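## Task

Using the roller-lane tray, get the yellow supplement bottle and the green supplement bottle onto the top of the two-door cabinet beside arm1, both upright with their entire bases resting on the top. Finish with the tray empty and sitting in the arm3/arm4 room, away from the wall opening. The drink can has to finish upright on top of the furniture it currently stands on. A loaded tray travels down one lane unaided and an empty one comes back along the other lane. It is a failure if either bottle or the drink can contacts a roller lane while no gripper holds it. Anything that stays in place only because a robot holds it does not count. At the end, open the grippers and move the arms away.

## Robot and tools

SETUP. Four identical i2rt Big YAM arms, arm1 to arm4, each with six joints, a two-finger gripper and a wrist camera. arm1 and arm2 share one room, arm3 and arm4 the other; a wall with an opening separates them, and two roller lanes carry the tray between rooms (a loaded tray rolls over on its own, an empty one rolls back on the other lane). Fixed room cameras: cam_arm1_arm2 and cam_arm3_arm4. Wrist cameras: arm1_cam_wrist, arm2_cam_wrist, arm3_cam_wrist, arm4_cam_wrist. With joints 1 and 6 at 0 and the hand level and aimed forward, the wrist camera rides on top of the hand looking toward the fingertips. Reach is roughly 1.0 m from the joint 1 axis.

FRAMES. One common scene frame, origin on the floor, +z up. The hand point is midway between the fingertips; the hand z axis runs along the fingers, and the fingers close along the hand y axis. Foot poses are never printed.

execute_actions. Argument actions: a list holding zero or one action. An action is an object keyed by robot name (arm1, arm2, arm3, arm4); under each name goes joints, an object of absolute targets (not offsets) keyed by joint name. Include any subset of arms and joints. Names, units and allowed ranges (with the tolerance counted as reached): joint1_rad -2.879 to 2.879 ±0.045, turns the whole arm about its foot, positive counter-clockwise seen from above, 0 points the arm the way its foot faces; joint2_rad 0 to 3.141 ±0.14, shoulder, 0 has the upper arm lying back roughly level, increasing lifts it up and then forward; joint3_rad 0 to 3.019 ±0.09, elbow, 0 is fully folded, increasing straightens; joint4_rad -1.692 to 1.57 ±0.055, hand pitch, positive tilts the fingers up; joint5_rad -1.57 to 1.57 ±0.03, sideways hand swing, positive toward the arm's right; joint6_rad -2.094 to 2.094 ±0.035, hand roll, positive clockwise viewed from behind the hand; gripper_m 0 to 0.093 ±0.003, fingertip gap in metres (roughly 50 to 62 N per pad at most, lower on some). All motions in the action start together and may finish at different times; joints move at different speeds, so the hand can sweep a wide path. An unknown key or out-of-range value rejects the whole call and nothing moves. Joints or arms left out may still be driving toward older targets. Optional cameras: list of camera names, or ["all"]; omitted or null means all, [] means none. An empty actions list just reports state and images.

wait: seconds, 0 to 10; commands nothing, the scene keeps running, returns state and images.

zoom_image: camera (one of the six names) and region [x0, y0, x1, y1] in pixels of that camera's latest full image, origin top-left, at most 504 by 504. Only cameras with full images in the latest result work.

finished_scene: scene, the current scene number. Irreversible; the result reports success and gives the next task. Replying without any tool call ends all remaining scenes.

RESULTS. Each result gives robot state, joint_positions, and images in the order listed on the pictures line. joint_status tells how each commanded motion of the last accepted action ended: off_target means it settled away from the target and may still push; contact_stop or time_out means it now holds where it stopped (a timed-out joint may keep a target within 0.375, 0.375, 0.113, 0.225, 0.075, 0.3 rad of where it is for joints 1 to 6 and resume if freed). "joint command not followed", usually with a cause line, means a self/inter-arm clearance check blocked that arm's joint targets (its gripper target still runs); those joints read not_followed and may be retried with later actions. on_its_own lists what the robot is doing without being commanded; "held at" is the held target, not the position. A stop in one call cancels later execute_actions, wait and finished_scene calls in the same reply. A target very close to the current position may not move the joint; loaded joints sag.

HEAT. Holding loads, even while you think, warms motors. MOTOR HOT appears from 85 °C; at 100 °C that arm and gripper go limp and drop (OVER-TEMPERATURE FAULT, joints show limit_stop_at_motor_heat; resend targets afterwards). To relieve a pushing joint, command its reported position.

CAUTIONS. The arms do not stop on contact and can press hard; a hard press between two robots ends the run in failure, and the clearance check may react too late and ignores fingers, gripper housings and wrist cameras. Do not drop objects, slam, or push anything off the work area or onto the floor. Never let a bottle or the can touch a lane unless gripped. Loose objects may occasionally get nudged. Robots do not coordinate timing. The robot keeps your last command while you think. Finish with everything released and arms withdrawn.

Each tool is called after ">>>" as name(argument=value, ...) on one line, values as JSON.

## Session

>>> execute_actions(actions=[])

Scene clock: 0.00 s.
arm1.joint_positions: joint1_rad=+0.147 joint2_rad=+0.611 joint3_rad=+1.534 joint4_rad=-1.564 joint5_rad=-0.154 joint6_rad=-0.137 gripper_m=+0.095
arm1.joint_status: not commanded
arm1.hand: x=-1.2005 y=-0.4294 z=+1.4499 quat_wxyz=(-0.262, +0.730, -0.510, -0.371) (m; scene frame)
arm2.joint_positions: joint1_rad=-0.194 joint2_rad=+0.327 joint3_rad=+1.332 joint4_rad=-1.511 joint5_rad=-0.146 joint6_rad=+0.029 gripper_m=+0.094
arm2.joint_status: not commanded
arm2.hand: x=-1.6940 y=+0.1331 z=+1.4768 quat_wxyz=(-0.510, -0.076, -0.857, -0.007) (m; scene frame)
arm3.joint_positions: joint1_rad=+0.199 joint2_rad=+0.622 joint3_rad=+1.618 joint4_rad=-1.358 joint5_rad=+0.088 joint6_rad=-0.020 gripper_m=+0.094
arm3.joint_status: not commanded
arm3.hand: x=+1.1347 y=-0.4056 z=+1.5107 quat_wxyz=(-0.388, +0.623, -0.539, -0.413) (m; scene frame)
arm4.joint_positions: joint1_rad=+0.646 joint2_rad=+0.420 joint3_rad=+1.498 joint4_rad=-1.368 joint5_rad=+0.140 joint6_rad=+0.120 gripper_m=+0.095
arm4.joint_status: not commanded
arm4.hand: x=+1.6917 y=+0.0670 z=+1.5502 quat_wxyz=(-0.178, -0.784, -0.185, +0.566) (m; scene frame)
pictures: arm1_cam_wrist, arm2_cam_wrist, arm3_cam_wrist, arm4_cam_wrist, cam_arm1_arm2, cam_arm3_arm4
Images, in order (width x height): arm1_cam_wrist 672x504, arm2_cam_wrist 672x504, arm3_cam_wrist 672x504, arm4_cam_wrist 672x504, cam_arm1_arm2 672x504, cam_arm3_arm4 672x504.

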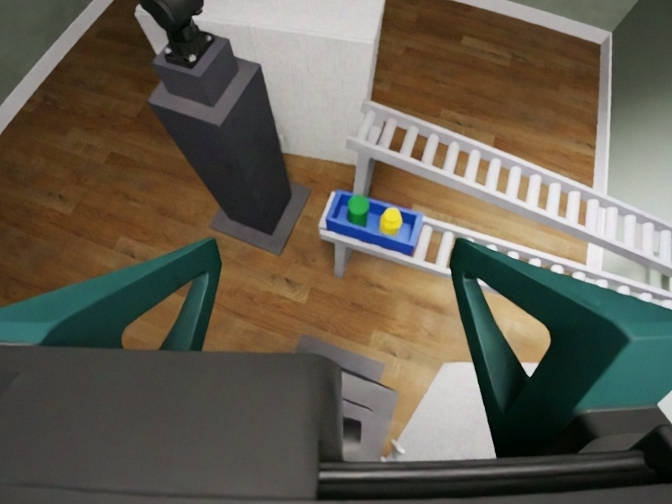

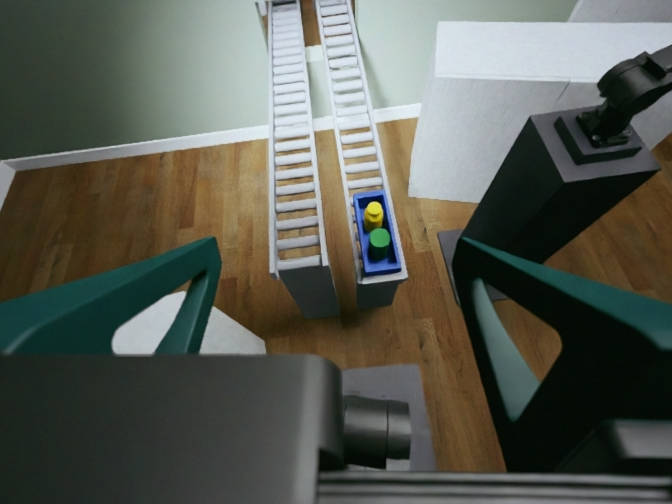

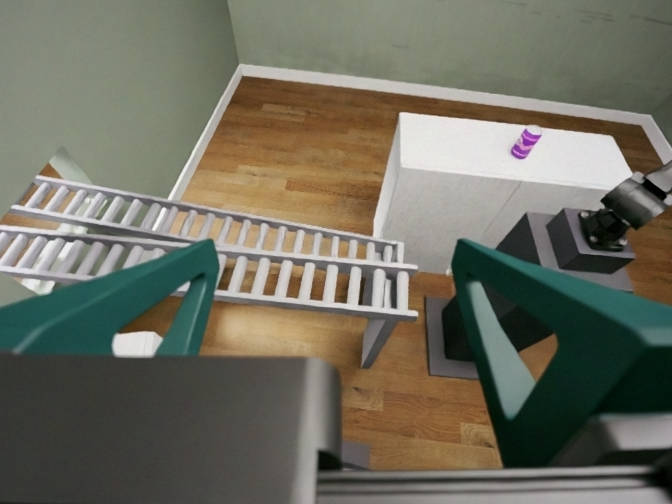

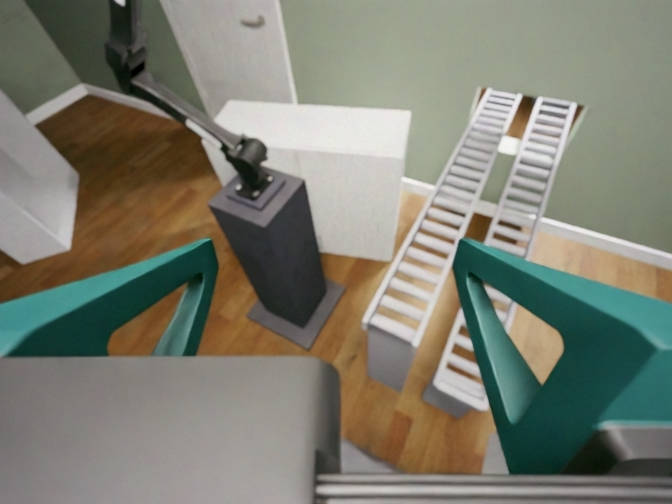

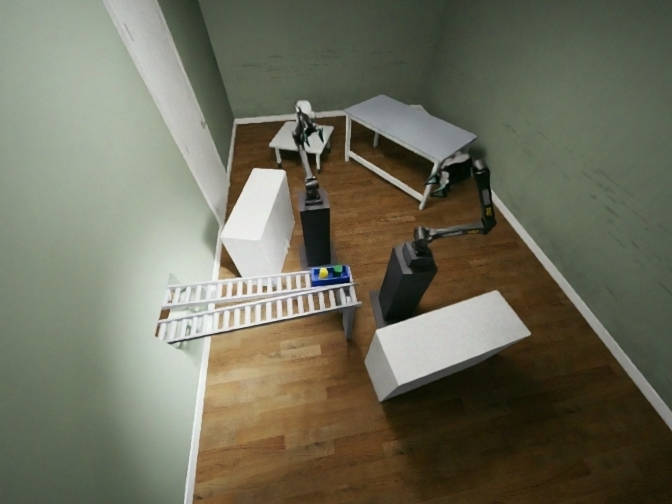

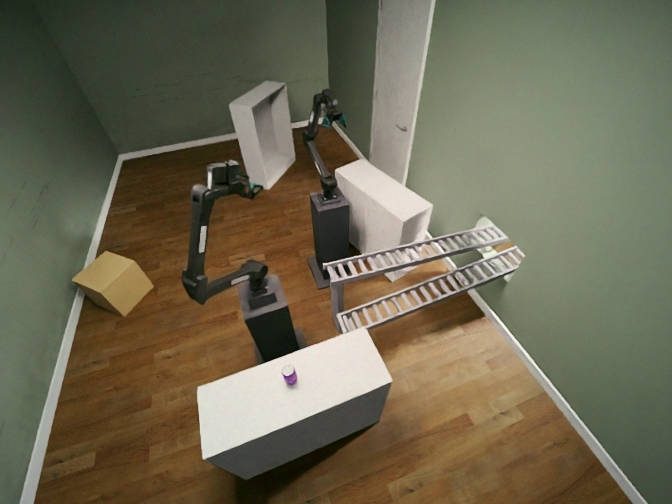

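>>> execute_actions(actions=[{"arm1":{"joints":{"joint1_rad":0.02,"joint2_rad":2.135,"joint3_rad":1.5,"joint4_rad":-0.89,"joint5_rad":0,"joint6_rad":0}},"arm2":{"joints":{"joint1_rad":0.6,"joint5_rad":0,"joint6_rad":0}}}], cameras=["arm1_cam_wrist","cam_arm1_arm2"])

Scene clock: 3.57 s.
arm1.joint_positions: joint1_rad=+0.031 joint2_rad=+2.125 joint3_rad=+1.483 joint4_rad=-0.897 joint5_rad=-0.002 joint6_rad=-0.010 gripper_m=+0.095
arm1.joint_status: all done
arm1.hand: x=-1.1755 y=-0.0076 z=+0.8302 quat_wxyz=(-0.005, +0.720, -0.693, -0.018) (m; scene frame)
arm2.joint_positions: joint1_rad=+0.591 joint2_rad=+0.327 joint3_rad=+1.332 joint4_rad=-1.511 joint5_rad=-0.003 joint6_rad=+0.010 gripper_m=+0.094
arm2.joint_status: all done
arm2.hand: x=-1.7107 y=+0.1881 z=+1.4756 quat_wxyz=(-0.487, +0.232, -0.831, -0.138) (m; scene frame)
arm3.joint_positions: joint1_rad=+0.199 joint2_rad=+0.622 joint3_rad=+1.618 joint4_rad=-1.358 joint5_rad=+0.088 joint6_rad=-0.020 gripper_m=+0.094
arm3.joint_status: not commanded
arm3.hand: x=+1.1347 y=-0.4056 z=+1.5107 quat_wxyz=(-0.388, +0.623, -0.539, -0.413) (m; scene frame)
arm4.joint_positions: joint1_rad=+0.646 joint2_rad=+0.420 joint3_rad=+1.498 joint4_rad=-1.368 joint5_rad=+0.140 joint6_rad=+0.120 gripper_m=+0.095
arm4.joint_status: not commanded
arm4.hand: x=+1.6917 y=+0.0670 z=+1.5502 quat_wxyz=(-0.178, -0.784, -0.185, +0.566) (m; scene frame)
pictures: arm1_cam_wrist, cam_arm1_arm2
Images, in order (width x height): arm1_cam_wrist 672x504, cam_arm1_arm2 672x504.

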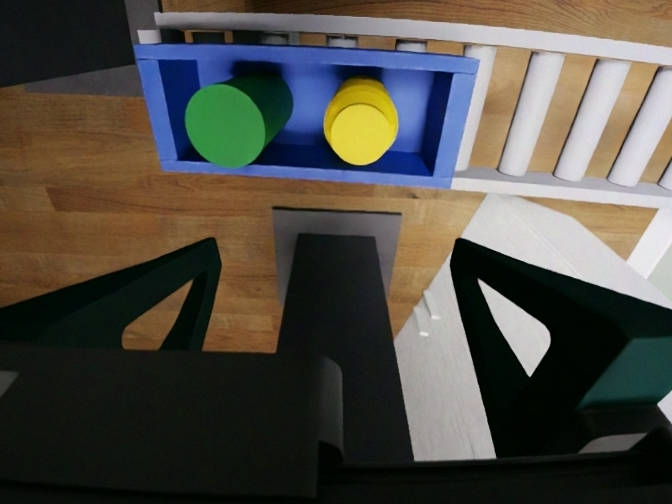

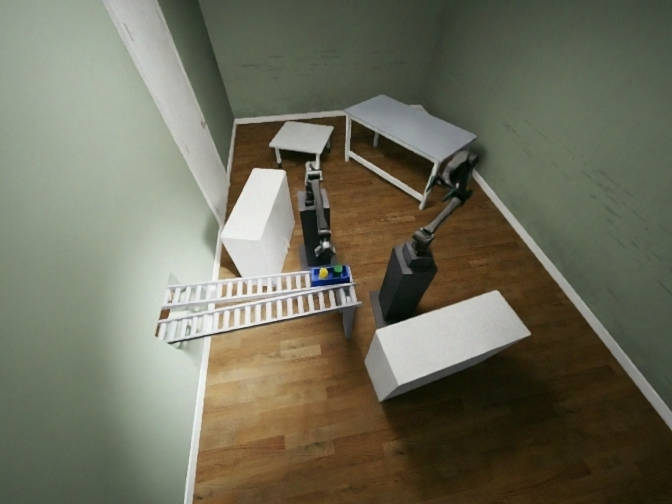

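>>> execute_actions(actions=[{"arm1":{"joints":{"joint1_rad":-0.01,"joint2_rad":2.36,"joint3_rad":1.52,"joint4_rad":-0.705}}}], cameras=["arm1_cam_wrist"])

Scene clock: 5.93 s.
arm1.joint_positions: joint1_rad=-0.003 joint2_rad=+2.369 joint3_rad=+1.504 joint4_rad=-0.714 joint5_rad=-0.002 joint6_rad=-0.010 gripper_m=+0.095
arm1.joint_status: all done
arm1.hand: x=-1.1573 y=-0.0139 z=+0.6969 quat_wxyz=(+0.009, +0.709, -0.705, -0.003) (m; scene frame)
arm2.joint_positions: joint1_rad=+0.591 joint2_rad=+0.327 joint3_rad=+1.332 joint4_rad=-1.511 joint5_rad=-0.003 joint6_rad=+0.010 gripper_m=+0.094
arm2.joint_status: not commanded
arm2.hand: x=-1.7107 y=+0.1881 z=+1.4756 quat_wxyz=(-0.487, +0.232, -0.831, -0.138) (m; scene frame)
arm3.joint_positions: joint1_rad=+0.199 joint2_rad=+0.622 joint3_rad=+1.618 joint4_rad=-1.358 joint5_rad=+0.088 joint6_rad=-0.020 gripper_m=+0.094
arm3.joint_status: not commanded
arm3.hand: x=+1.1347 y=-0.4056 z=+1.5107 quat_wxyz=(-0.388, +0.623, -0.539, -0.413) (m; scene frame)
arm4.joint_positions: joint1_rad=+0.646 joint2_rad=+0.420 joint3_rad=+1.498 joint4_rad=-1.368 joint5_rad=+0.140 joint6_rad=+0.120 gripper_m=+0.095
arm4.joint_status: not commanded
arm4.hand: x=+1.6917 y=+0.0670 z=+1.5502 quat_wxyz=(-0.178, -0.784, -0.185, +0.566) (m; scene frame)
pictures: arm1_cam_wrist
Images, in order (width x height): arm1_cam_wrist 672x504.

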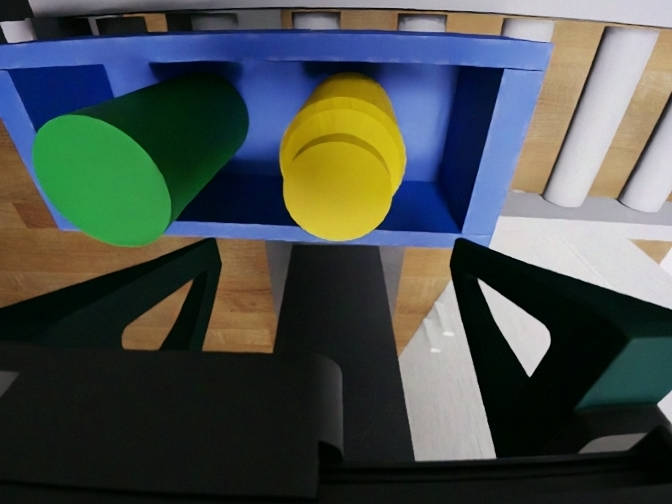

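>>> execute_actions(actions=[{"arm1":{"joints":{"joint2_rad":2.535,"joint3_rad":1.622,"joint4_rad":-0.628}}}], cameras=["arm1_cam_wrist"])

Scene clock: 7.80 s.
arm1.joint_positions: joint1_rad=-0.003 joint2_rad=+2.520 joint3_rad=+1.614 joint4_rad=-0.630 joint5_rad=-0.002 joint6_rad=-0.010 gripper_m=+0.095
arm1.joint_status: all done
arm1.hand: x=-1.1580 y=+0.0136 z=+0.6369 quat_wxyz=(-0.007, +0.708, -0.705, -0.018) (m; scene frame)
arm2.joint_positions: joint1_rad=+0.591 joint2_rad=+0.327 joint3_rad=+1.332 joint4_rad=-1.511 joint5_rad=-0.003 joint6_rad=+0.010 gripper_m=+0.094
arm2.joint_status: not commanded
arm2.hand: x=-1.7107 y=+0.1881 z=+1.4756 quat_wxyz=(-0.487, +0.232, -0.831, -0.138) (m; scene frame)
arm3.joint_positions: joint1_rad=+0.199 joint2_rad=+0.622 joint3_rad=+1.618 joint4_rad=-1.358 joint5_rad=+0.088 joint6_rad=-0.020 gripper_m=+0.094
arm3.joint_status: not commanded
arm3.hand: x=+1.1347 y=-0.4056 z=+1.5107 quat_wxyz=(-0.388, +0.623, -0.539, -0.413) (m; scene frame)
arm4.joint_positions: joint1_rad=+0.646 joint2_rad=+0.420 joint3_rad=+1.498 joint4_rad=-1.368 joint5_rad=+0.140 joint6_rad=+0.120 gripper_m=+0.095
arm4.joint_status: not commanded
arm4.hand: x=+1.6917 y=+0.0670 z=+1.5502 quat_wxyz=(-0.178, -0.784, -0.185, +0.566) (m; scene frame)
pictures: arm1_cam_wrist
Images, in order (width x height): arm1_cam_wrist 672x504.

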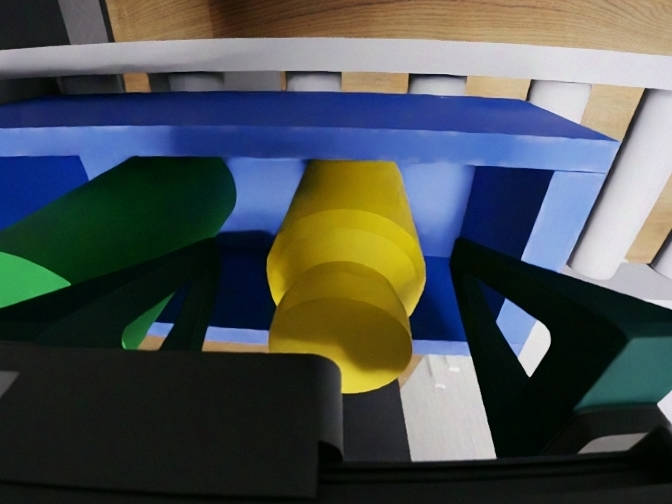

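>>> execute_actions(actions=[{"arm1":{"joints":{"joint2_rad":2.568}}}], cameras=["arm1_cam_wrist"])

Scene clock: 8.90 s.
arm1.joint_positions: joint1_rad=-0.003 joint2_rad=+2.526 joint3_rad=+1.614 joint4_rad=-0.630 joint5_rad=-0.002 joint6_rad=-0.010 gripper_m=+0.095
arm1.joint_status: all done
arm1.hand: x=-1.1581 y=+0.0111 z=+0.6331 quat_wxyz=(-0.005, +0.709, -0.705, -0.016) (m; scene frame)
arm2.joint_positions: joint1_rad=+0.591 joint2_rad=+0.327 joint3_rad=+1.332 joint4_rad=-1.511 joint5_rad=-0.003 joint6_rad=+0.010 gripper_m=+0.094
arm2.joint_status: not commanded
arm2.hand: x=-1.7107 y=+0.1881 z=+1.4756 quat_wxyz=(-0.487, +0.232, -0.831, -0.138) (m; scene frame)
arm3.joint_positions: joint1_rad=+0.199 joint2_rad=+0.622 joint3_rad=+1.618 joint4_rad=-1.358 joint5_rad=+0.088 joint6_rad=-0.020 gripper_m=+0.094
arm3.joint_status: not commanded
arm3.hand: x=+1.1347 y=-0.4056 z=+1.5107 quat_wxyz=(-0.388, +0.623, -0.539, -0.413) (m; scene frame)
arm4.joint_positions: joint1_rad=+0.646 joint2_rad=+0.420 joint3_rad=+1.498 joint4_rad=-1.368 joint5_rad=+0.140 joint6_rad=+0.120 gripper_m=+0.095
arm4.joint_status: not commanded
arm4.hand: x=+1.6917 y=+0.0670 z=+1.5502 quat_wxyz=(-0.178, -0.784, -0.185, +0.566) (m; scene frame)
pictures: arm1_cam_wrist
Images, in order (width x height): arm1_cam_wrist 672x504.

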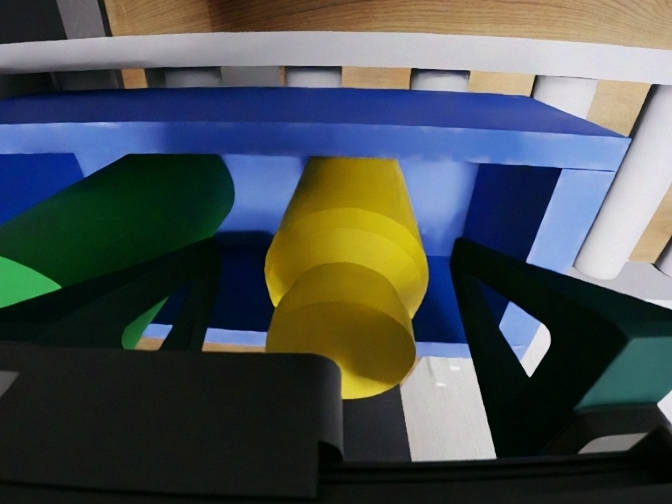

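>>> execute_actions(actions=[{"arm1":{"joints":{"joint2_rad":2.60,"joint4_rad":-0.65}}}], cameras=["arm1_cam_wrist"])

Scene clock: 10.10 s.
arm1.joint_positions: joint1_rad=-0.003 joint2_rad=+2.570 joint3_rad=+1.614 joint4_rad=-0.642 joint5_rad=-0.002 joint6_rad=-0.010 gripper_m=+0.095
arm1.joint_status: all done
arm1.hand: x=-1.1586 y=-0.0091 z=+0.6079 quat_wxyz=(+0.015, +0.709, -0.705, +0.003) (m; scene frame)
arm2.joint_positions: joint1_rad=+0.591 joint2_rad=+0.327 joint3_rad=+1.332 joint4_rad=-1.511 joint5_rad=-0.003 joint6_rad=+0.010 gripper_m=+0.094
arm2.joint_status: not commanded
arm2.hand: x=-1.7107 y=+0.1881 z=+1.4756 quat_wxyz=(-0.487, +0.232, -0.831, -0.138) (m; scene frame)
arm3.joint_positions: joint1_rad=+0.199 joint2_rad=+0.622 joint3_rad=+1.618 joint4_rad=-1.358 joint5_rad=+0.088 joint6_rad=-0.020 gripper_m=+0.094
arm3.joint_status: not commanded
arm3.hand: x=+1.1347 y=-0.4056 z=+1.5107 quat_wxyz=(-0.388, +0.623, -0.539, -0.413) (m; scene frame)
arm4.joint_positions: joint1_rad=+0.646 joint2_rad=+0.420 joint3_rad=+1.498 joint4_rad=-1.368 joint5_rad=+0.140 joint6_rad=+0.120 gripper_m=+0.095
arm4.joint_status: not commanded
arm4.hand: x=+1.6917 y=+0.0670 z=+1.5502 quat_wxyz=(-0.178, -0.784, -0.185, +0.566) (m; scene frame)
pictures: arm1_cam_wrist
Images, in order (width x height): arm1_cam_wrist 672x504.

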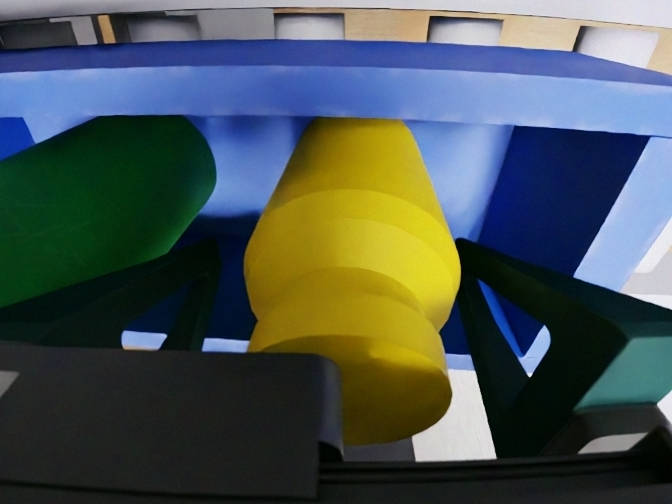

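>>> execute_actions(actions=[{"arm1":{"joints":{"gripper_m":0.03,"joint2_rad":2.57}}}], cameras=["arm1_cam_wrist"])

>>> execute_actions(actions=[{"arm1":{"joints":{"joint2_rad":2.23,"joint3_rad":1.56,"joint4_rad":-0.90}}}], cameras=[])

>>> execute_actions(actions=[{"arm1":{"joints":{"joint2_rad":1.93,"joint3_rad":1.69,"joint4_rad":-1.29}}}], cameras=[])

>>> execute_actions(actions=[{"arm1":{"joints":{"joint1_rad":-1.78}}}], cameras=["arm1_cam_wrist","cam_arm1_arm2"])

Scene clock: 11.43 s.
arm1.joint_positions: joint1_rad=-0.003 joint2_rad=+2.570 joint3_rad=+1.614 joint4_rad=-0.642 joint5_rad=+0.000 joint6_rad=-0.009 gripper_m=+0.066
arm1.joint_status: gripper_m off_target (ended at +0.066, target +0.030); the others done
arm1.hand: x=-1.1583 y=-0.0091 z=+0.6079 quat_wxyz=(+0.015, +0.708, -0.706, +0.004) (m; scene frame)
arm2.joint_positions: joint1_rad=+0.591 joint2_rad=+0.327 joint3_rad=+1.332 joint4_rad=-1.511 joint5_rad=-0.003 joint6_rad=+0.010 gripper_m=+0.094
arm2.joint_status: not commanded
arm2.hand: x=-1.7107 y=+0.1881 z=+1.4756 quat_wxyz=(-0.487, +0.232, -0.831, -0.138) (m; scene frame)
arm3.joint_positions: joint1_rad=+0.199 joint2_rad=+0.622 joint3_rad=+1.618 joint4_rad=-1.358 joint5_rad=+0.088 joint6_rad=-0.020 gripper_m=+0.094
arm3.joint_status: not commanded
arm3.hand: x=+1.1347 y=-0.4056 z=+1.5107 quat_wxyz=(-0.388, +0.623, -0.539, -0.413) (m; scene frame)
arm4.joint_positions: joint1_rad=+0.646 joint2_rad=+0.420 joint3_rad=+1.498 joint4_rad=-1.368 joint5_rad=+0.140 joint6_rad=+0.120 gripper_m=+0.095
arm4.joint_status: not commanded
arm4.hand: x=+1.6917 y=+0.0670 z=+1.5502 quat_wxyz=(-0.178, -0.784, -0.185, +0.566) (m; scene frame)
pictures: arm1_cam_wrist
Images, in order (width x height): arm1_cam_wrist 672x504.

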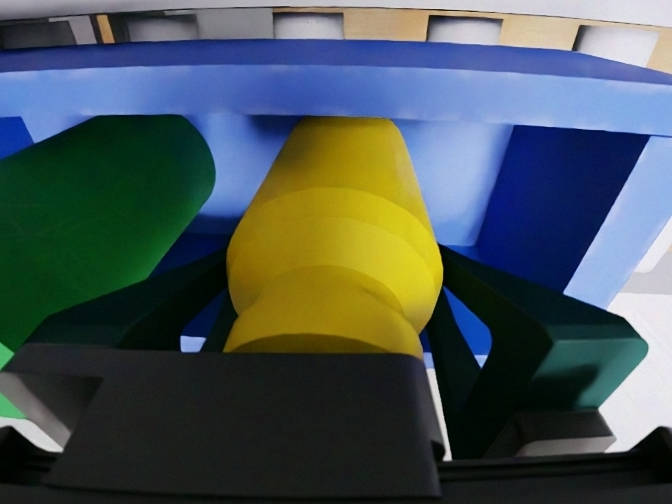

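Scene clock: 12.73 s.
arm1.joint_positions: joint1_rad=-0.003 joint2_rad=+2.210 joint3_rad=+1.549 joint4_rad=-0.892 joint5_rad=+0.000 joint6_rad=-0.009 gripper_m=+0.066
arm1.joint_status: all done
arm1.hand: x=-1.1553 y=+0.0081 z=+0.8011 quat_wxyz=(-0.001, +0.708, -0.706, -0.012) (m; scene frame)
arm2.joint_positions: joint1_rad=+0.591 joint2_rad=+0.327 joint3_rad=+1.332 joint4_rad=-1.511 joint5_rad=-0.003 joint6_rad=+0.010 gripper_m=+0.094
arm2.joint_status: not commanded
arm2.hand: x=-1.7107 y=+0.1881 z=+1.4756 quat_wxyz=(-0.487, +0.232, -0.831, -0.138) (m; scene frame)
arm3.joint_positions: joint1_rad=+0.199 joint2_rad=+0.622 joint3_rad=+1.618 joint4_rad=-1.358 joint5_rad=+0.088 joint6_rad=-0.020 gripper_m=+0.094
arm3.joint_status: not commanded
arm3.hand: x=+1.1347 y=-0.4056 z=+1.5107 quat_wxyz=(-0.388, +0.623, -0.539, -0.413) (m; scene frame)
arm4.joint_positions: joint1_rad=+0.646 joint2_rad=+0.420 joint3_rad=+1.498 joint4_rad=-1.368 joint5_rad=+0.140 joint6_rad=+0.120 gripper_m=+0.095
arm4.joint_status: not commanded
arm4.hand: x=+1.6917 y=+0.0670 z=+1.5502 quat_wxyz=(-0.178, -0.784, -0.185, +0.566) (m; scene frame)
pictures: none
No camera images: the call's "cameras" was empty. Leave "cameras" out to get every camera's image.

Scene clock: 14.10 s.
arm1.joint_positions: joint1_rad=-0.003 joint2_rad=+1.914 joint3_rad=+1.673 joint4_rad=-1.282 joint5_rad=+0.000 joint6_rad=-0.009 gripper_m=+0.066
arm1.joint_status: all done
arm1.hand: x=-1.1522 y=-0.0044 z=+1.0149 quat_wxyz=(-0.012, +0.708, -0.706, -0.022) (m; scene frame)
arm2.joint_positions: joint1_rad=+0.591 joint2_rad=+0.327 joint3_rad=+1.332 joint4_rad=-1.511 joint5_rad=-0.003 joint6_rad=+0.010 gripper_m=+0.094
arm2.joint_status: not commanded
arm2.hand: x=-1.7107 y=+0.1881 z=+1.4756 quat_wxyz=(-0.487, +0.232, -0.831, -0.138) (m; scene frame)
arm3.joint_positions: joint1_rad=+0.199 joint2_rad=+0.622 joint3_rad=+1.618 joint4_rad=-1.358 joint5_rad=+0.088 joint6_rad=-0.020 gripper_m=+0.094
arm3.joint_status: not commanded
arm3.hand: x=+1.1347 y=-0.4056 z=+1.5107 quat_wxyz=(-0.388, +0.623, -0.539, -0.413) (m; scene frame)
arm4.joint_positions: joint1_rad=+0.646 joint2_rad=+0.420 joint3_rad=+1.498 joint4_rad=-1.368 joint5_rad=+0.140 joint6_rad=+0.120 gripper_m=+0.095
arm4.joint_status: not commanded
arm4.hand: x=+1.6917 y=+0.0670 z=+1.5502 quat_wxyz=(-0.178, -0.784, -0.185, +0.566) (m; scene frame)
pictures: none
No camera images: the call's "cameras" was empty. Leave "cameras" out to get every camera's image.

Scene clock: 16.03 s.
arm1.joint_positions: joint1_rad=-1.790 joint2_rad=+1.925 joint3_rad=+1.673 joint4_rad=-1.282 joint5_rad=+0.001 joint6_rad=-0.007 gripper_m=+0.066
arm1.joint_status: all done
arm1.hand: x=-0.5750 y=-0.7315 z=+0.9994 quat_wxyz=(-0.010, -0.107, -0.994, +0.003) (m; scene frame)
arm2.joint_positions: joint1_rad=+0.591 joint2_rad=+0.327 joint3_rad=+1.332 joint4_rad=-1.511 joint5_rad=-0.003 joint6_rad=+0.010 gripper_m=+0.094
arm2.joint_status: not commanded
arm2.hand: x=-1.7107 y=+0.1881 z=+1.4756 quat_wxyz=(-0.487, +0.232, -0.831, -0.138) (m; scene frame)
arm3.joint_positions: joint1_rad=+0.199 joint2_rad=+0.622 joint3_rad=+1.618 joint4_rad=-1.358 joint5_rad=+0.088 joint6_rad=-0.020 gripper_m=+0.094
arm3.joint_status: not commanded
arm3.hand: x=+1.1347 y=-0.4056 z=+1.5107 quat_wxyz=(-0.388, +0.623, -0.539, -0.413) (m; scene frame)
arm4.joint_positions: joint1_rad=+0.646 joint2_rad=+0.420 joint3_rad=+1.498 joint4_rad=-1.368 joint5_rad=+0.140 joint6_rad=+0.120 gripper_m=+0.095
arm4.joint_status: not commanded
arm4.hand: x=+1.6917 y=+0.0670 z=+1.5502 quat_wxyz=(-0.178, -0.784, -0.185, +0.566) (m; scene frame)
pictures: arm1_cam_wrist, cam_arm1_arm2
Images, in order (width x height): arm1_cam_wrist 672x504, cam_arm1_arm2 672x504.

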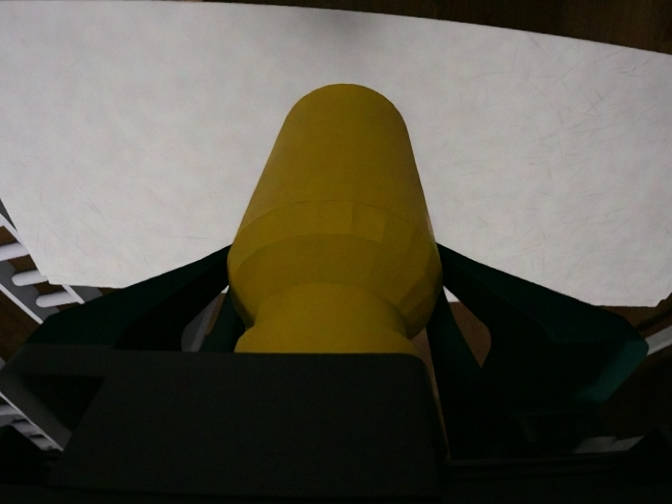

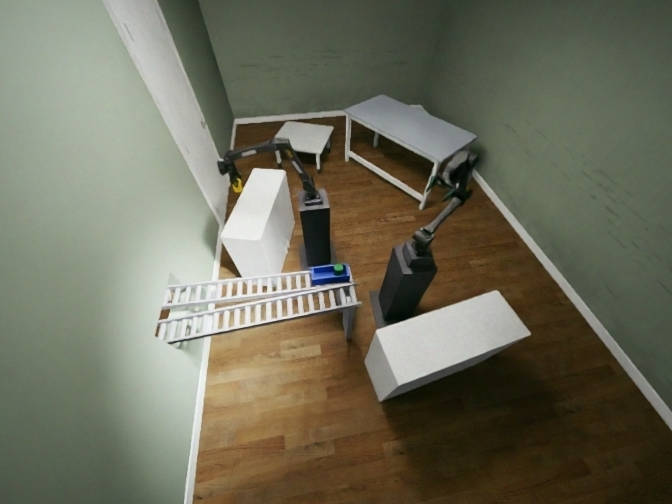

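>>> execute_actions(actions=[{"arm1":{"joints":{"joint2_rad":1.88,"joint3_rad":1.39,"joint4_rad":-1.07}}}], cameras=["arm1_cam_wrist","cam_arm1_arm2"])

>>> zoom_image(camera="cam_arm1_arm2", region=[200, 130, 320, 250])

Scene clock: 18.03 s.
arm1.joint_positions: joint1_rad=-1.790 joint2_rad=+1.905 joint3_rad=+1.371 joint4_rad=-1.079 joint5_rad=+0.001 joint6_rad=-0.007 gripper_m=+0.066
arm1.joint_status: all done
arm1.hand: x=-0.6418 y=-0.7168 z=+0.9052 quat_wxyz=(+0.029, -0.107, -0.994, -0.001) (m; scene frame)
arm2.joint_positions: joint1_rad=+0.591 joint2_rad=+0.327 joint3_rad=+1.332 joint4_rad=-1.511 joint5_rad=-0.003 joint6_rad=+0.010 gripper_m=+0.094
arm2.joint_status: not commanded
arm2.hand: x=-1.7107 y=+0.1881 z=+1.4756 quat_wxyz=(-0.487, +0.232, -0.831, -0.138) (m; scene frame)
arm3.joint_positions: joint1_rad=+0.199 joint2_rad=+0.622 joint3_rad=+1.618 joint4_rad=-1.358 joint5_rad=+0.088 joint6_rad=-0.020 gripper_m=+0.094
arm3.joint_status: not commanded
arm3.hand: x=+1.1347 y=-0.4056 z=+1.5107 quat_wxyz=(-0.388, +0.623, -0.539, -0.413) (m; scene frame)
arm4.joint_positions: joint1_rad=+0.646 joint2_rad=+0.420 joint3_rad=+1.498 joint4_rad=-1.368 joint5_rad=+0.140 joint6_rad=+0.120 gripper_m=+0.095
arm4.joint_status: not commanded
arm4.hand: x=+1.6917 y=+0.0670 z=+1.5502 quat_wxyz=(-0.178, -0.784, -0.185, +0.566) (m; scene frame)
pictures: arm1_cam_wrist, cam_arm1_arm2
Images, in order (width x height): arm1_cam_wrist 672x504, cam_arm1_arm2 672x504.

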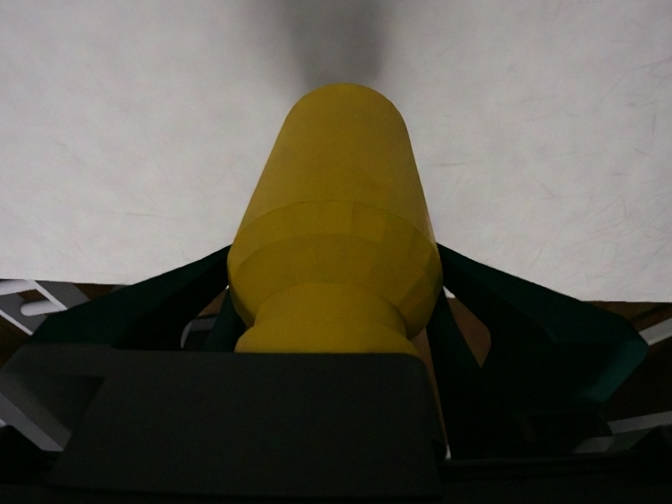

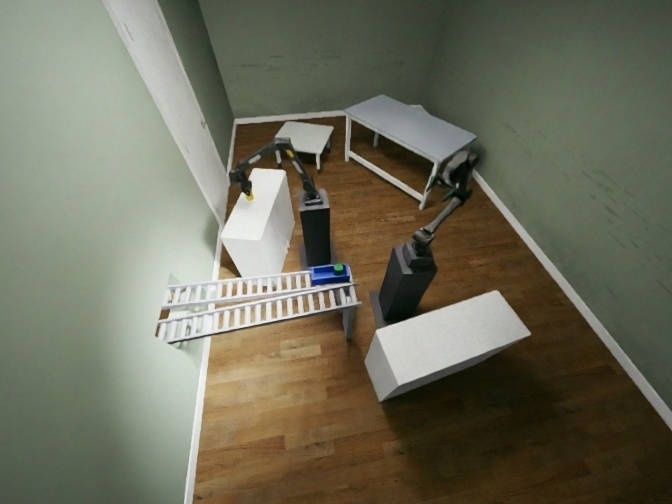

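Region (200, 130, 320, 250) of cam_arm1_arm2's 672x504 image, scaled by 4.200, with more detail than that image has.

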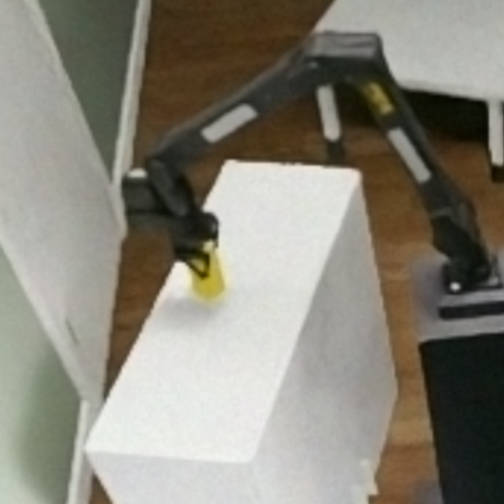

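>>> execute_actions(actions=[{"arm1":{"joints":{"joint2_rad":1.955,"joint4_rad":-1.0}}}], cameras=["arm1_cam_wrist","cam_arm1_arm2"])

>>> zoom_image(camera="cam_arm1_arm2", region=[220, 160, 290, 230])

Scene clock: 19.67 s.
arm1.joint_positions: joint1_rad=-1.790 joint2_rad=+1.939 joint3_rad=+1.371 joint4_rad=-1.011 joint5_rad=+0.001 joint6_rad=-0.007 gripper_m=+0.066
arm1.joint_status: all done
arm1.hand: x=-0.6294 y=-0.7196 z=+0.8870 quat_wxyz=(+0.011, -0.107, -0.994, +0.001) (m; scene frame)
arm2.joint_positions: joint1_rad=+0.591 joint2_rad=+0.327 joint3_rad=+1.332 joint4_rad=-1.511 joint5_rad=-0.003 joint6_rad=+0.010 gripper_m=+0.094
arm2.joint_status: not commanded
arm2.hand: x=-1.7107 y=+0.1881 z=+1.4756 quat_wxyz=(-0.487, +0.232, -0.831, -0.138) (m; scene frame)
arm3.joint_positions: joint1_rad=+0.199 joint2_rad=+0.622 joint3_rad=+1.618 joint4_rad=-1.358 joint5_rad=+0.088 joint6_rad=-0.020 gripper_m=+0.094
arm3.joint_status: not commanded
arm3.hand: x=+1.1347 y=-0.4056 z=+1.5107 quat_wxyz=(-0.388, +0.623, -0.539, -0.413) (m; scene frame)
arm4.joint_positions: joint1_rad=+0.646 joint2_rad=+0.420 joint3_rad=+1.498 joint4_rad=-1.368 joint5_rad=+0.140 joint6_rad=+0.120 gripper_m=+0.095
arm4.joint_status: not commanded
arm4.hand: x=+1.6917 y=+0.0670 z=+1.5502 quat_wxyz=(-0.178, -0.784, -0.185, +0.566) (m; scene frame)
pictures: arm1_cam_wrist, cam_arm1_arm2
Images, in order (width x height): arm1_cam_wrist 672x504, cam_arm1_arm2 672x504.

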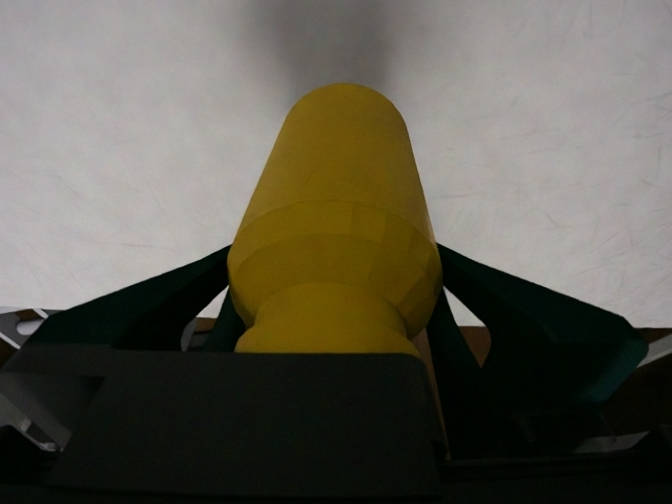

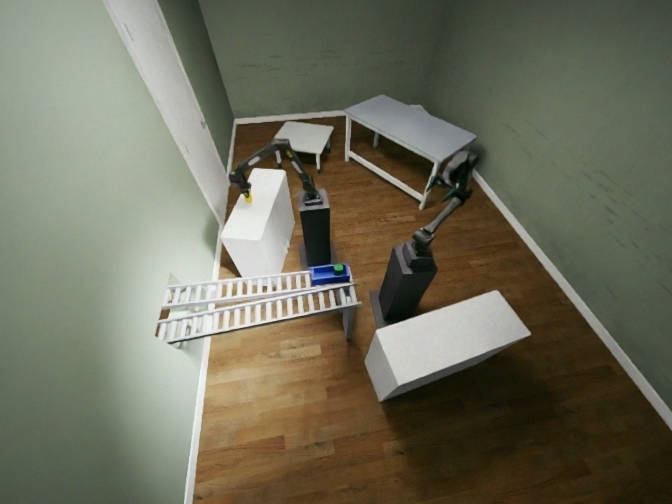

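Region (220, 160, 290, 230) of cam_arm1_arm2's 672x504 image, scaled by 7.200, with more detail than that image has.

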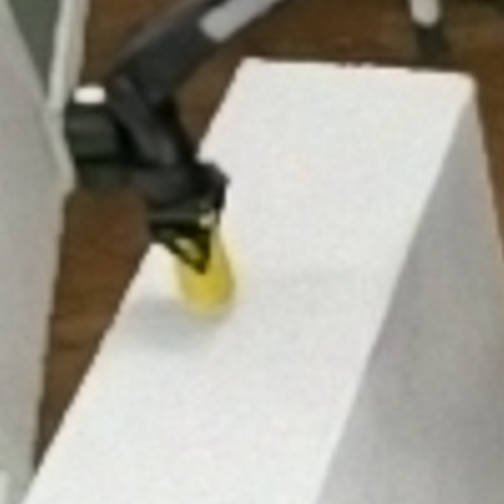

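>>> execute_actions(actions=[{"arm1":{"joints":{"joint2_rad":2.0,"joint3_rad":1.36,"joint4_rad":-0.95}}}], cameras=["arm1_cam_wrist","cam_arm1_arm2"])

>>> zoom_image(camera="cam_arm1_arm2", region=[220, 160, 290, 230])

Scene clock: 21.07 s.
arm1.joint_positions: joint1_rad=-1.790 joint2_rad=+1.988 joint3_rad=+1.350 joint4_rad=-0.960 joint5_rad=+0.001 joint6_rad=-0.007 gripper_m=+0.066
arm1.joint_status: all done
arm1.hand: x=-0.6341 y=-0.7186 z=+0.8548 quat_wxyz=(+0.021, -0.107, -0.994, -0.001) (m; scene frame)
arm2.joint_positions: joint1_rad=+0.591 joint2_rad=+0.327 joint3_rad=+1.332 joint4_rad=-1.511 joint5_rad=-0.003 joint6_rad=+0.010 gripper_m=+0.094
arm2.joint_status: not commanded
arm2.hand: x=-1.7107 y=+0.1881 z=+1.4756 quat_wxyz=(-0.487, +0.232, -0.831, -0.138) (m; scene frame)
arm3.joint_positions: joint1_rad=+0.199 joint2_rad=+0.622 joint3_rad=+1.618 joint4_rad=-1.358 joint5_rad=+0.088 joint6_rad=-0.020 gripper_m=+0.094
arm3.joint_status: not commanded
arm3.hand: x=+1.1347 y=-0.4056 z=+1.5107 quat_wxyz=(-0.388, +0.623, -0.539, -0.413) (m; scene frame)
arm4.joint_positions: joint1_rad=+0.646 joint2_rad=+0.420 joint3_rad=+1.498 joint4_rad=-1.368 joint5_rad=+0.140 joint6_rad=+0.120 gripper_m=+0.095
arm4.joint_status: not commanded
arm4.hand: x=+1.6917 y=+0.0670 z=+1.5502 quat_wxyz=(-0.178, -0.784, -0.185, +0.566) (m; scene frame)
pictures: arm1_cam_wrist, cam_arm1_arm2
Images, in order (width x height): arm1_cam_wrist 672x504, cam_arm1_arm2 672x504.

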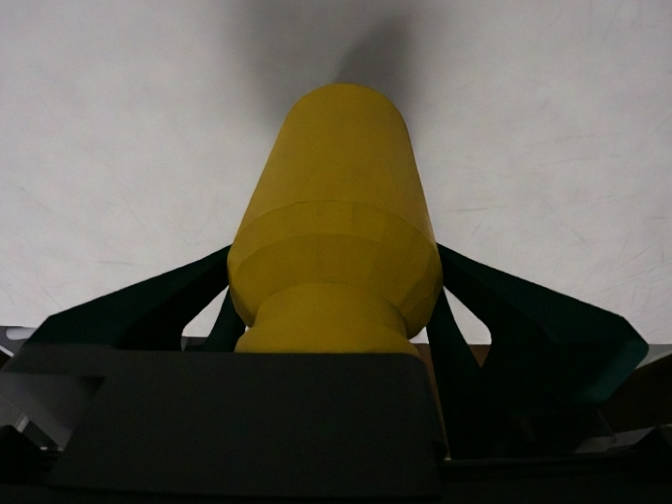

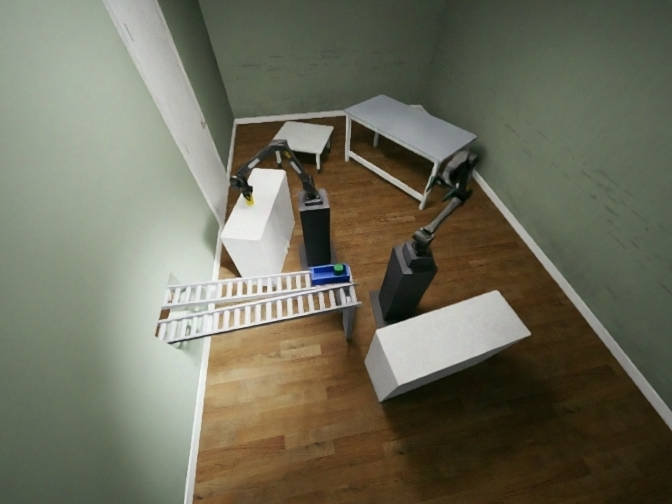

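Region (220, 160, 290, 230) of cam_arm1_arm2's 672x504 image, scaled by 7.200, with more detail than that image has.

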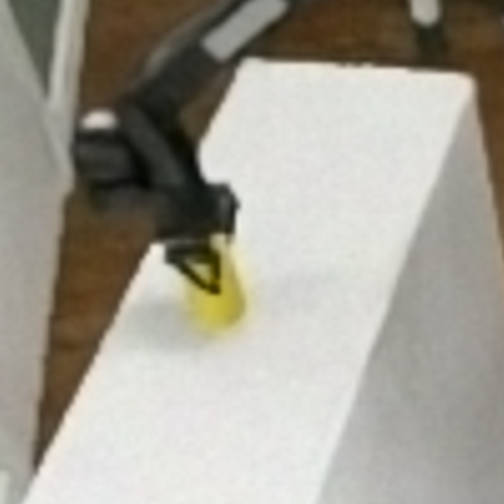

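>>> execute_actions(actions=[{"arm1":{"joints":{"joint2_rad":2.05,"joint3_rad":1.36,"joint4_rad":-0.90}}}], cameras=["arm1_cam_wrist","cam_arm1_arm2"])

>>> zoom_image(camera="cam_arm1_arm2", region=[220, 160, 290, 230])

Scene clock: 22.70 s.
arm1.joint_positions: joint1_rad=-1.790 joint2_rad=+2.021 joint3_rad=+1.350 joint4_rad=-0.910 joint5_rad=+0.001 joint6_rad=-0.007 gripper_m=+0.066
arm1.joint_status: all done
arm1.hand: x=-0.6278 y=-0.7200 z=+0.8372 quat_wxyz=(+0.013, -0.107, -0.994, +0.000) (m; scene frame)
arm2.joint_positions: joint1_rad=+0.591 joint2_rad=+0.327 joint3_rad=+1.332 joint4_rad=-1.511 joint5_rad=-0.003 joint6_rad=+0.010 gripper_m=+0.094
arm2.joint_status: not commanded
arm2.hand: x=-1.7107 y=+0.1881 z=+1.4756 quat_wxyz=(-0.487, +0.232, -0.831, -0.138) (m; scene frame)
arm3.joint_positions: joint1_rad=+0.199 joint2_rad=+0.622 joint3_rad=+1.618 joint4_rad=-1.358 joint5_rad=+0.088 joint6_rad=-0.020 gripper_m=+0.094
arm3.joint_status: not commanded
arm3.hand: x=+1.1347 y=-0.4056 z=+1.5107 quat_wxyz=(-0.388, +0.623, -0.539, -0.413) (m; scene frame)
arm4.joint_positions: joint1_rad=+0.646 joint2_rad=+0.420 joint3_rad=+1.498 joint4_rad=-1.368 joint5_rad=+0.140 joint6_rad=+0.120 gripper_m=+0.095
arm4.joint_status: not commanded
arm4.hand: x=+1.6917 y=+0.0670 z=+1.5502 quat_wxyz=(-0.178, -0.784, -0.185, +0.566) (m; scene frame)
pictures: arm1_cam_wrist, cam_arm1_arm2
Images, in order (width x height): arm1_cam_wrist 672x504, cam_arm1_arm2 672x504.

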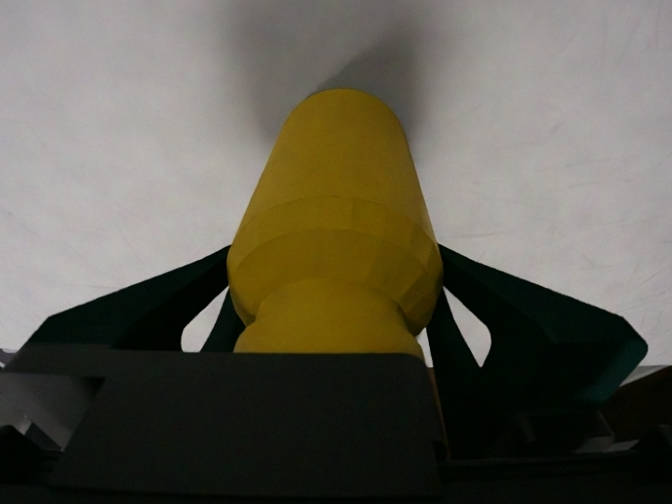

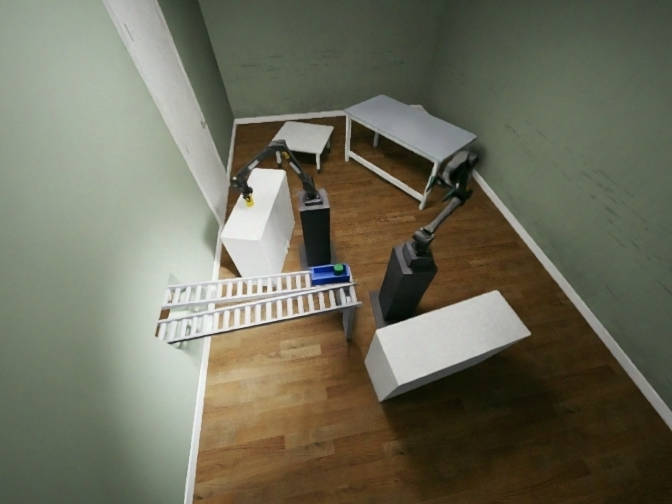

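Region (220, 160, 290, 230) of cam_arm1_arm2's 672x504 image, scaled by 7.200, with more detail than that image has.

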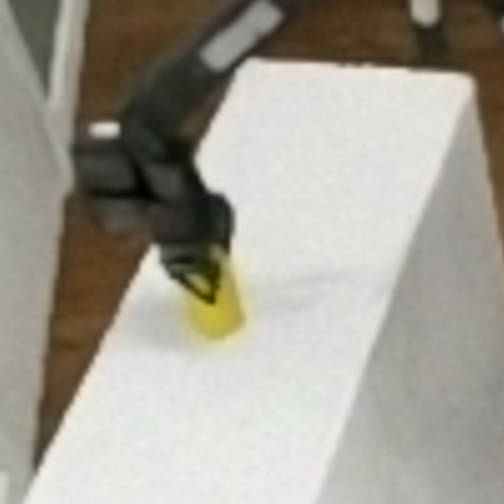

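>>> execute_actions(actions=[{"arm1":{"joints":{"joint2_rad":2.021,"gripper_m":0.093}}}], cameras=["arm1_cam_wrist"])

>>> execute_actions(actions=[{"arm1":{"joints":{"joint2_rad":1.80,"joint3_rad":1.45,"joint4_rad":-1.2}}}], cameras=["arm1_cam_wrist"])

Scene clock: 23.93 s.
arm1.joint_positions: joint1_rad=-1.790 joint2_rad=+2.021 joint3_rad=+1.350 joint4_rad=-0.910 joint5_rad=+0.001 joint6_rad=-0.007 gripper_m=+0.093
arm1.joint_status: all done
arm1.hand: x=-0.6276 y=-0.7201 z=+0.8372 quat_wxyz=(+0.013, -0.107, -0.994, +0.000) (m; scene frame)
arm2.joint_positions: joint1_rad=+0.591 joint2_rad=+0.327 joint3_rad=+1.332 joint4_rad=-1.511 joint5_rad=-0.003 joint6_rad=+0.010 gripper_m=+0.094
arm2.joint_status: not commanded
arm2.hand: x=-1.7107 y=+0.1881 z=+1.4756 quat_wxyz=(-0.487, +0.232, -0.831, -0.138) (m; scene frame)
arm3.joint_positions: joint1_rad=+0.199 joint2_rad=+0.622 joint3_rad=+1.618 joint4_rad=-1.358 joint5_rad=+0.088 joint6_rad=-0.020 gripper_m=+0.094
arm3.joint_status: not commanded
arm3.hand: x=+1.1347 y=-0.4056 z=+1.5107 quat_wxyz=(-0.388, +0.623, -0.539, -0.413) (m; scene frame)
arm4.joint_positions: joint1_rad=+0.646 joint2_rad=+0.420 joint3_rad=+1.498 joint4_rad=-1.368 joint5_rad=+0.140 joint6_rad=+0.120 gripper_m=+0.095
arm4.joint_status: not commanded
arm4.hand: x=+1.6917 y=+0.0670 z=+1.5502 quat_wxyz=(-0.178, -0.784, -0.185, +0.566) (m; scene frame)
pictures: arm1_cam_wrist
Images, in order (width x height): arm1_cam_wrist 672x504.

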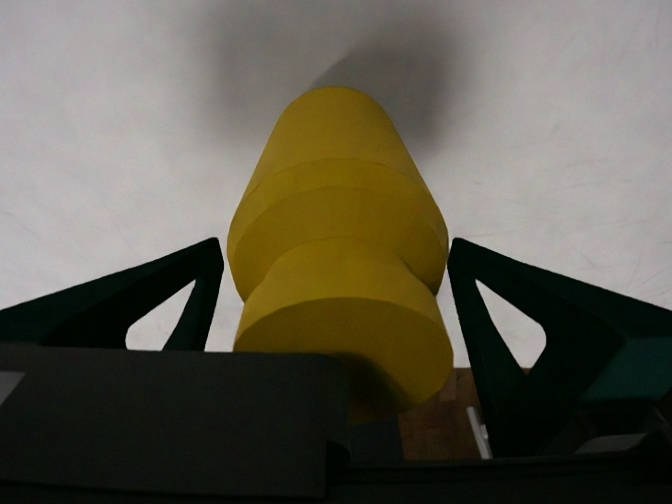

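Scene clock: 25.07 s.
arm1.joint_positions: joint1_rad=-1.790 joint2_rad=+1.770 joint3_rad=+1.434 joint4_rad=-1.191 joint5_rad=+0.001 joint6_rad=-0.007 gripper_m=+0.093
arm1.joint_status: all done
arm1.hand: x=-0.6344 y=-0.7181 z=+0.9959 quat_wxyz=(-0.014, -0.107, -0.994, +0.003) (m; scene frame)
arm2.joint_positions: joint1_rad=+0.591 joint2_rad=+0.327 joint3_rad=+1.332 joint4_rad=-1.511 joint5_rad=-0.003 joint6_rad=+0.010 gripper_m=+0.094
arm2.joint_status: not commanded
arm2.hand: x=-1.7107 y=+0.1881 z=+1.4756 quat_wxyz=(-0.487, +0.232, -0.831, -0.138) (m; scene frame)
arm3.joint_positions: joint1_rad=+0.199 joint2_rad=+0.622 joint3_rad=+1.618 joint4_rad=-1.358 joint5_rad=+0.088 joint6_rad=-0.020 gripper_m=+0.094
arm3.joint_status: not commanded
arm3.hand: x=+1.1347 y=-0.4056 z=+1.5107 quat_wxyz=(-0.388, +0.623, -0.539, -0.413) (m; scene frame)
arm4.joint_positions: joint1_rad=+0.646 joint2_rad=+0.420 joint3_rad=+1.498 joint4_rad=-1.368 joint5_rad=+0.140 joint6_rad=+0.120 gripper_m=+0.095
arm4.joint_status: not commanded
arm4.hand: x=+1.6917 y=+0.0670 z=+1.5502 quat_wxyz=(-0.178, -0.784, -0.185, +0.566) (m; scene frame)
pictures: arm1_cam_wrist
Images, in order (width x height): arm1_cam_wrist 672x504.

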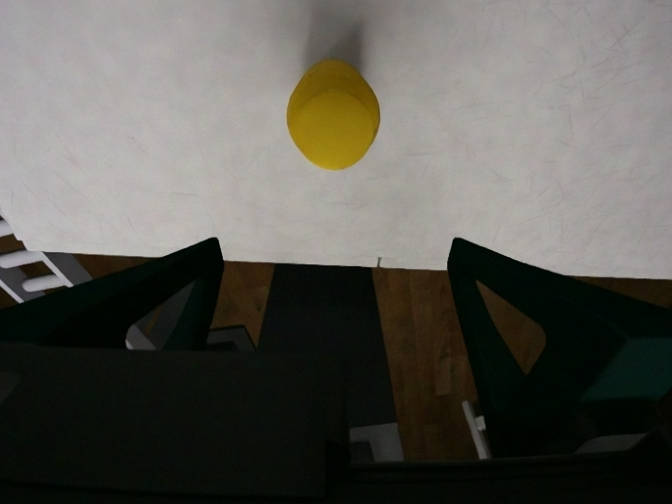

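>>> execute_actions(actions=[{"arm1":{"joints":{"joint1_rad":0.18,"joint6_rad":0.195}}}], cameras=[])

>>> execute_actions(actions=[{"arm1":{"joints":{"joint2_rad":2.35,"joint3_rad":1.585,"joint4_rad":-0.775}}}], cameras=["arm1_cam_wrist"])

Scene clock: 27.80 s.
arm1.joint_positions: joint1_rad=+0.186 joint2_rad=+1.780 joint3_rad=+1.434 joint4_rad=-1.191 joint5_rad=-0.001 joint6_rad=+0.185 gripper_m=+0.093
arm1.joint_status: all done
arm1.hand: x=-1.2535 y=-0.0744 z=+1.0006 quat_wxyz=(-0.004, +0.707, -0.707, -0.020) (m; scene frame)
arm2.joint_positions: joint1_rad=+0.591 joint2_rad=+0.327 joint3_rad=+1.332 joint4_rad=-1.511 joint5_rad=-0.003 joint6_rad=+0.010 gripper_m=+0.094
arm2.joint_status: not commanded
arm2.hand: x=-1.7107 y=+0.1881 z=+1.4756 quat_wxyz=(-0.487, +0.232, -0.831, -0.138) (m; scene frame)
arm3.joint_positions: joint1_rad=+0.199 joint2_rad=+0.622 joint3_rad=+1.618 joint4_rad=-1.358 joint5_rad=+0.088 joint6_rad=-0.020 gripper_m=+0.094
arm3.joint_status: not commanded
arm3.hand: x=+1.1347 y=-0.4056 z=+1.5107 quat_wxyz=(-0.388, +0.623, -0.539, -0.413) (m; scene frame)
arm4.joint_positions: joint1_rad=+0.646 joint2_rad=+0.420 joint3_rad=+1.498 joint4_rad=-1.368 joint5_rad=+0.140 joint6_rad=+0.120 gripper_m=+0.095
arm4.joint_status: not commanded
arm4.hand: x=+1.6917 y=+0.0670 z=+1.5502 quat_wxyz=(-0.178, -0.784, -0.185, +0.566) (m; scene frame)
pictures: none
No camera images: the call's "cameras" was empty. Leave "cameras" out to get every camera's image.

Scene clock: 29.20 s.
arm1.joint_positions: joint1_rad=+0.186 joint2_rad=+2.372 joint3_rad=+1.561 joint4_rad=-0.785 joint5_rad=-0.001 joint6_rad=+0.185 gripper_m=+0.093
arm1.joint_status: all done
arm1.hand: x=-1.2694 y=-0.0121 z=+0.7114 quat_wxyz=(+0.013, +0.707, -0.707, +0.005) (m; scene frame)
arm2.joint_positions: joint1_rad=+0.591 joint2_rad=+0.327 joint3_rad=+1.332 joint4_rad=-1.511 joint5_rad=-0.003 joint6_rad=+0.010 gripper_m=+0.094
arm2.joint_status: not commanded
arm2.hand: x=-1.7107 y=+0.1881 z=+1.4756 quat_wxyz=(-0.487, +0.232, -0.831, -0.138) (m; scene frame)
arm3.joint_positions: joint1_rad=+0.199 joint2_rad=+0.622 joint3_rad=+1.618 joint4_rad=-1.358 joint5_rad=+0.088 joint6_rad=-0.020 gripper_m=+0.094
arm3.joint_status: not commanded
arm3.hand: x=+1.1347 y=-0.4056 z=+1.5107 quat_wxyz=(-0.388, +0.623, -0.539, -0.413) (m; scene frame)
arm4.joint_positions: joint1_rad=+0.646 joint2_rad=+0.420 joint3_rad=+1.498 joint4_rad=-1.368 joint5_rad=+0.140 joint6_rad=+0.120 gripper_m=+0.095
arm4.joint_status: not commanded
arm4.hand: x=+1.6917 y=+0.0670 z=+1.5502 quat_wxyz=(-0.178, -0.784, -0.185, +0.566) (m; scene frame)
pictures: arm1_cam_wrist
Images, in order (width x height): arm1_cam_wrist 672x504.

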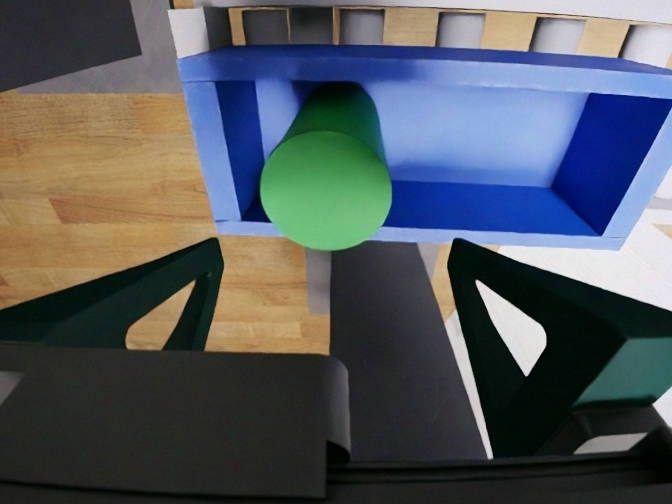

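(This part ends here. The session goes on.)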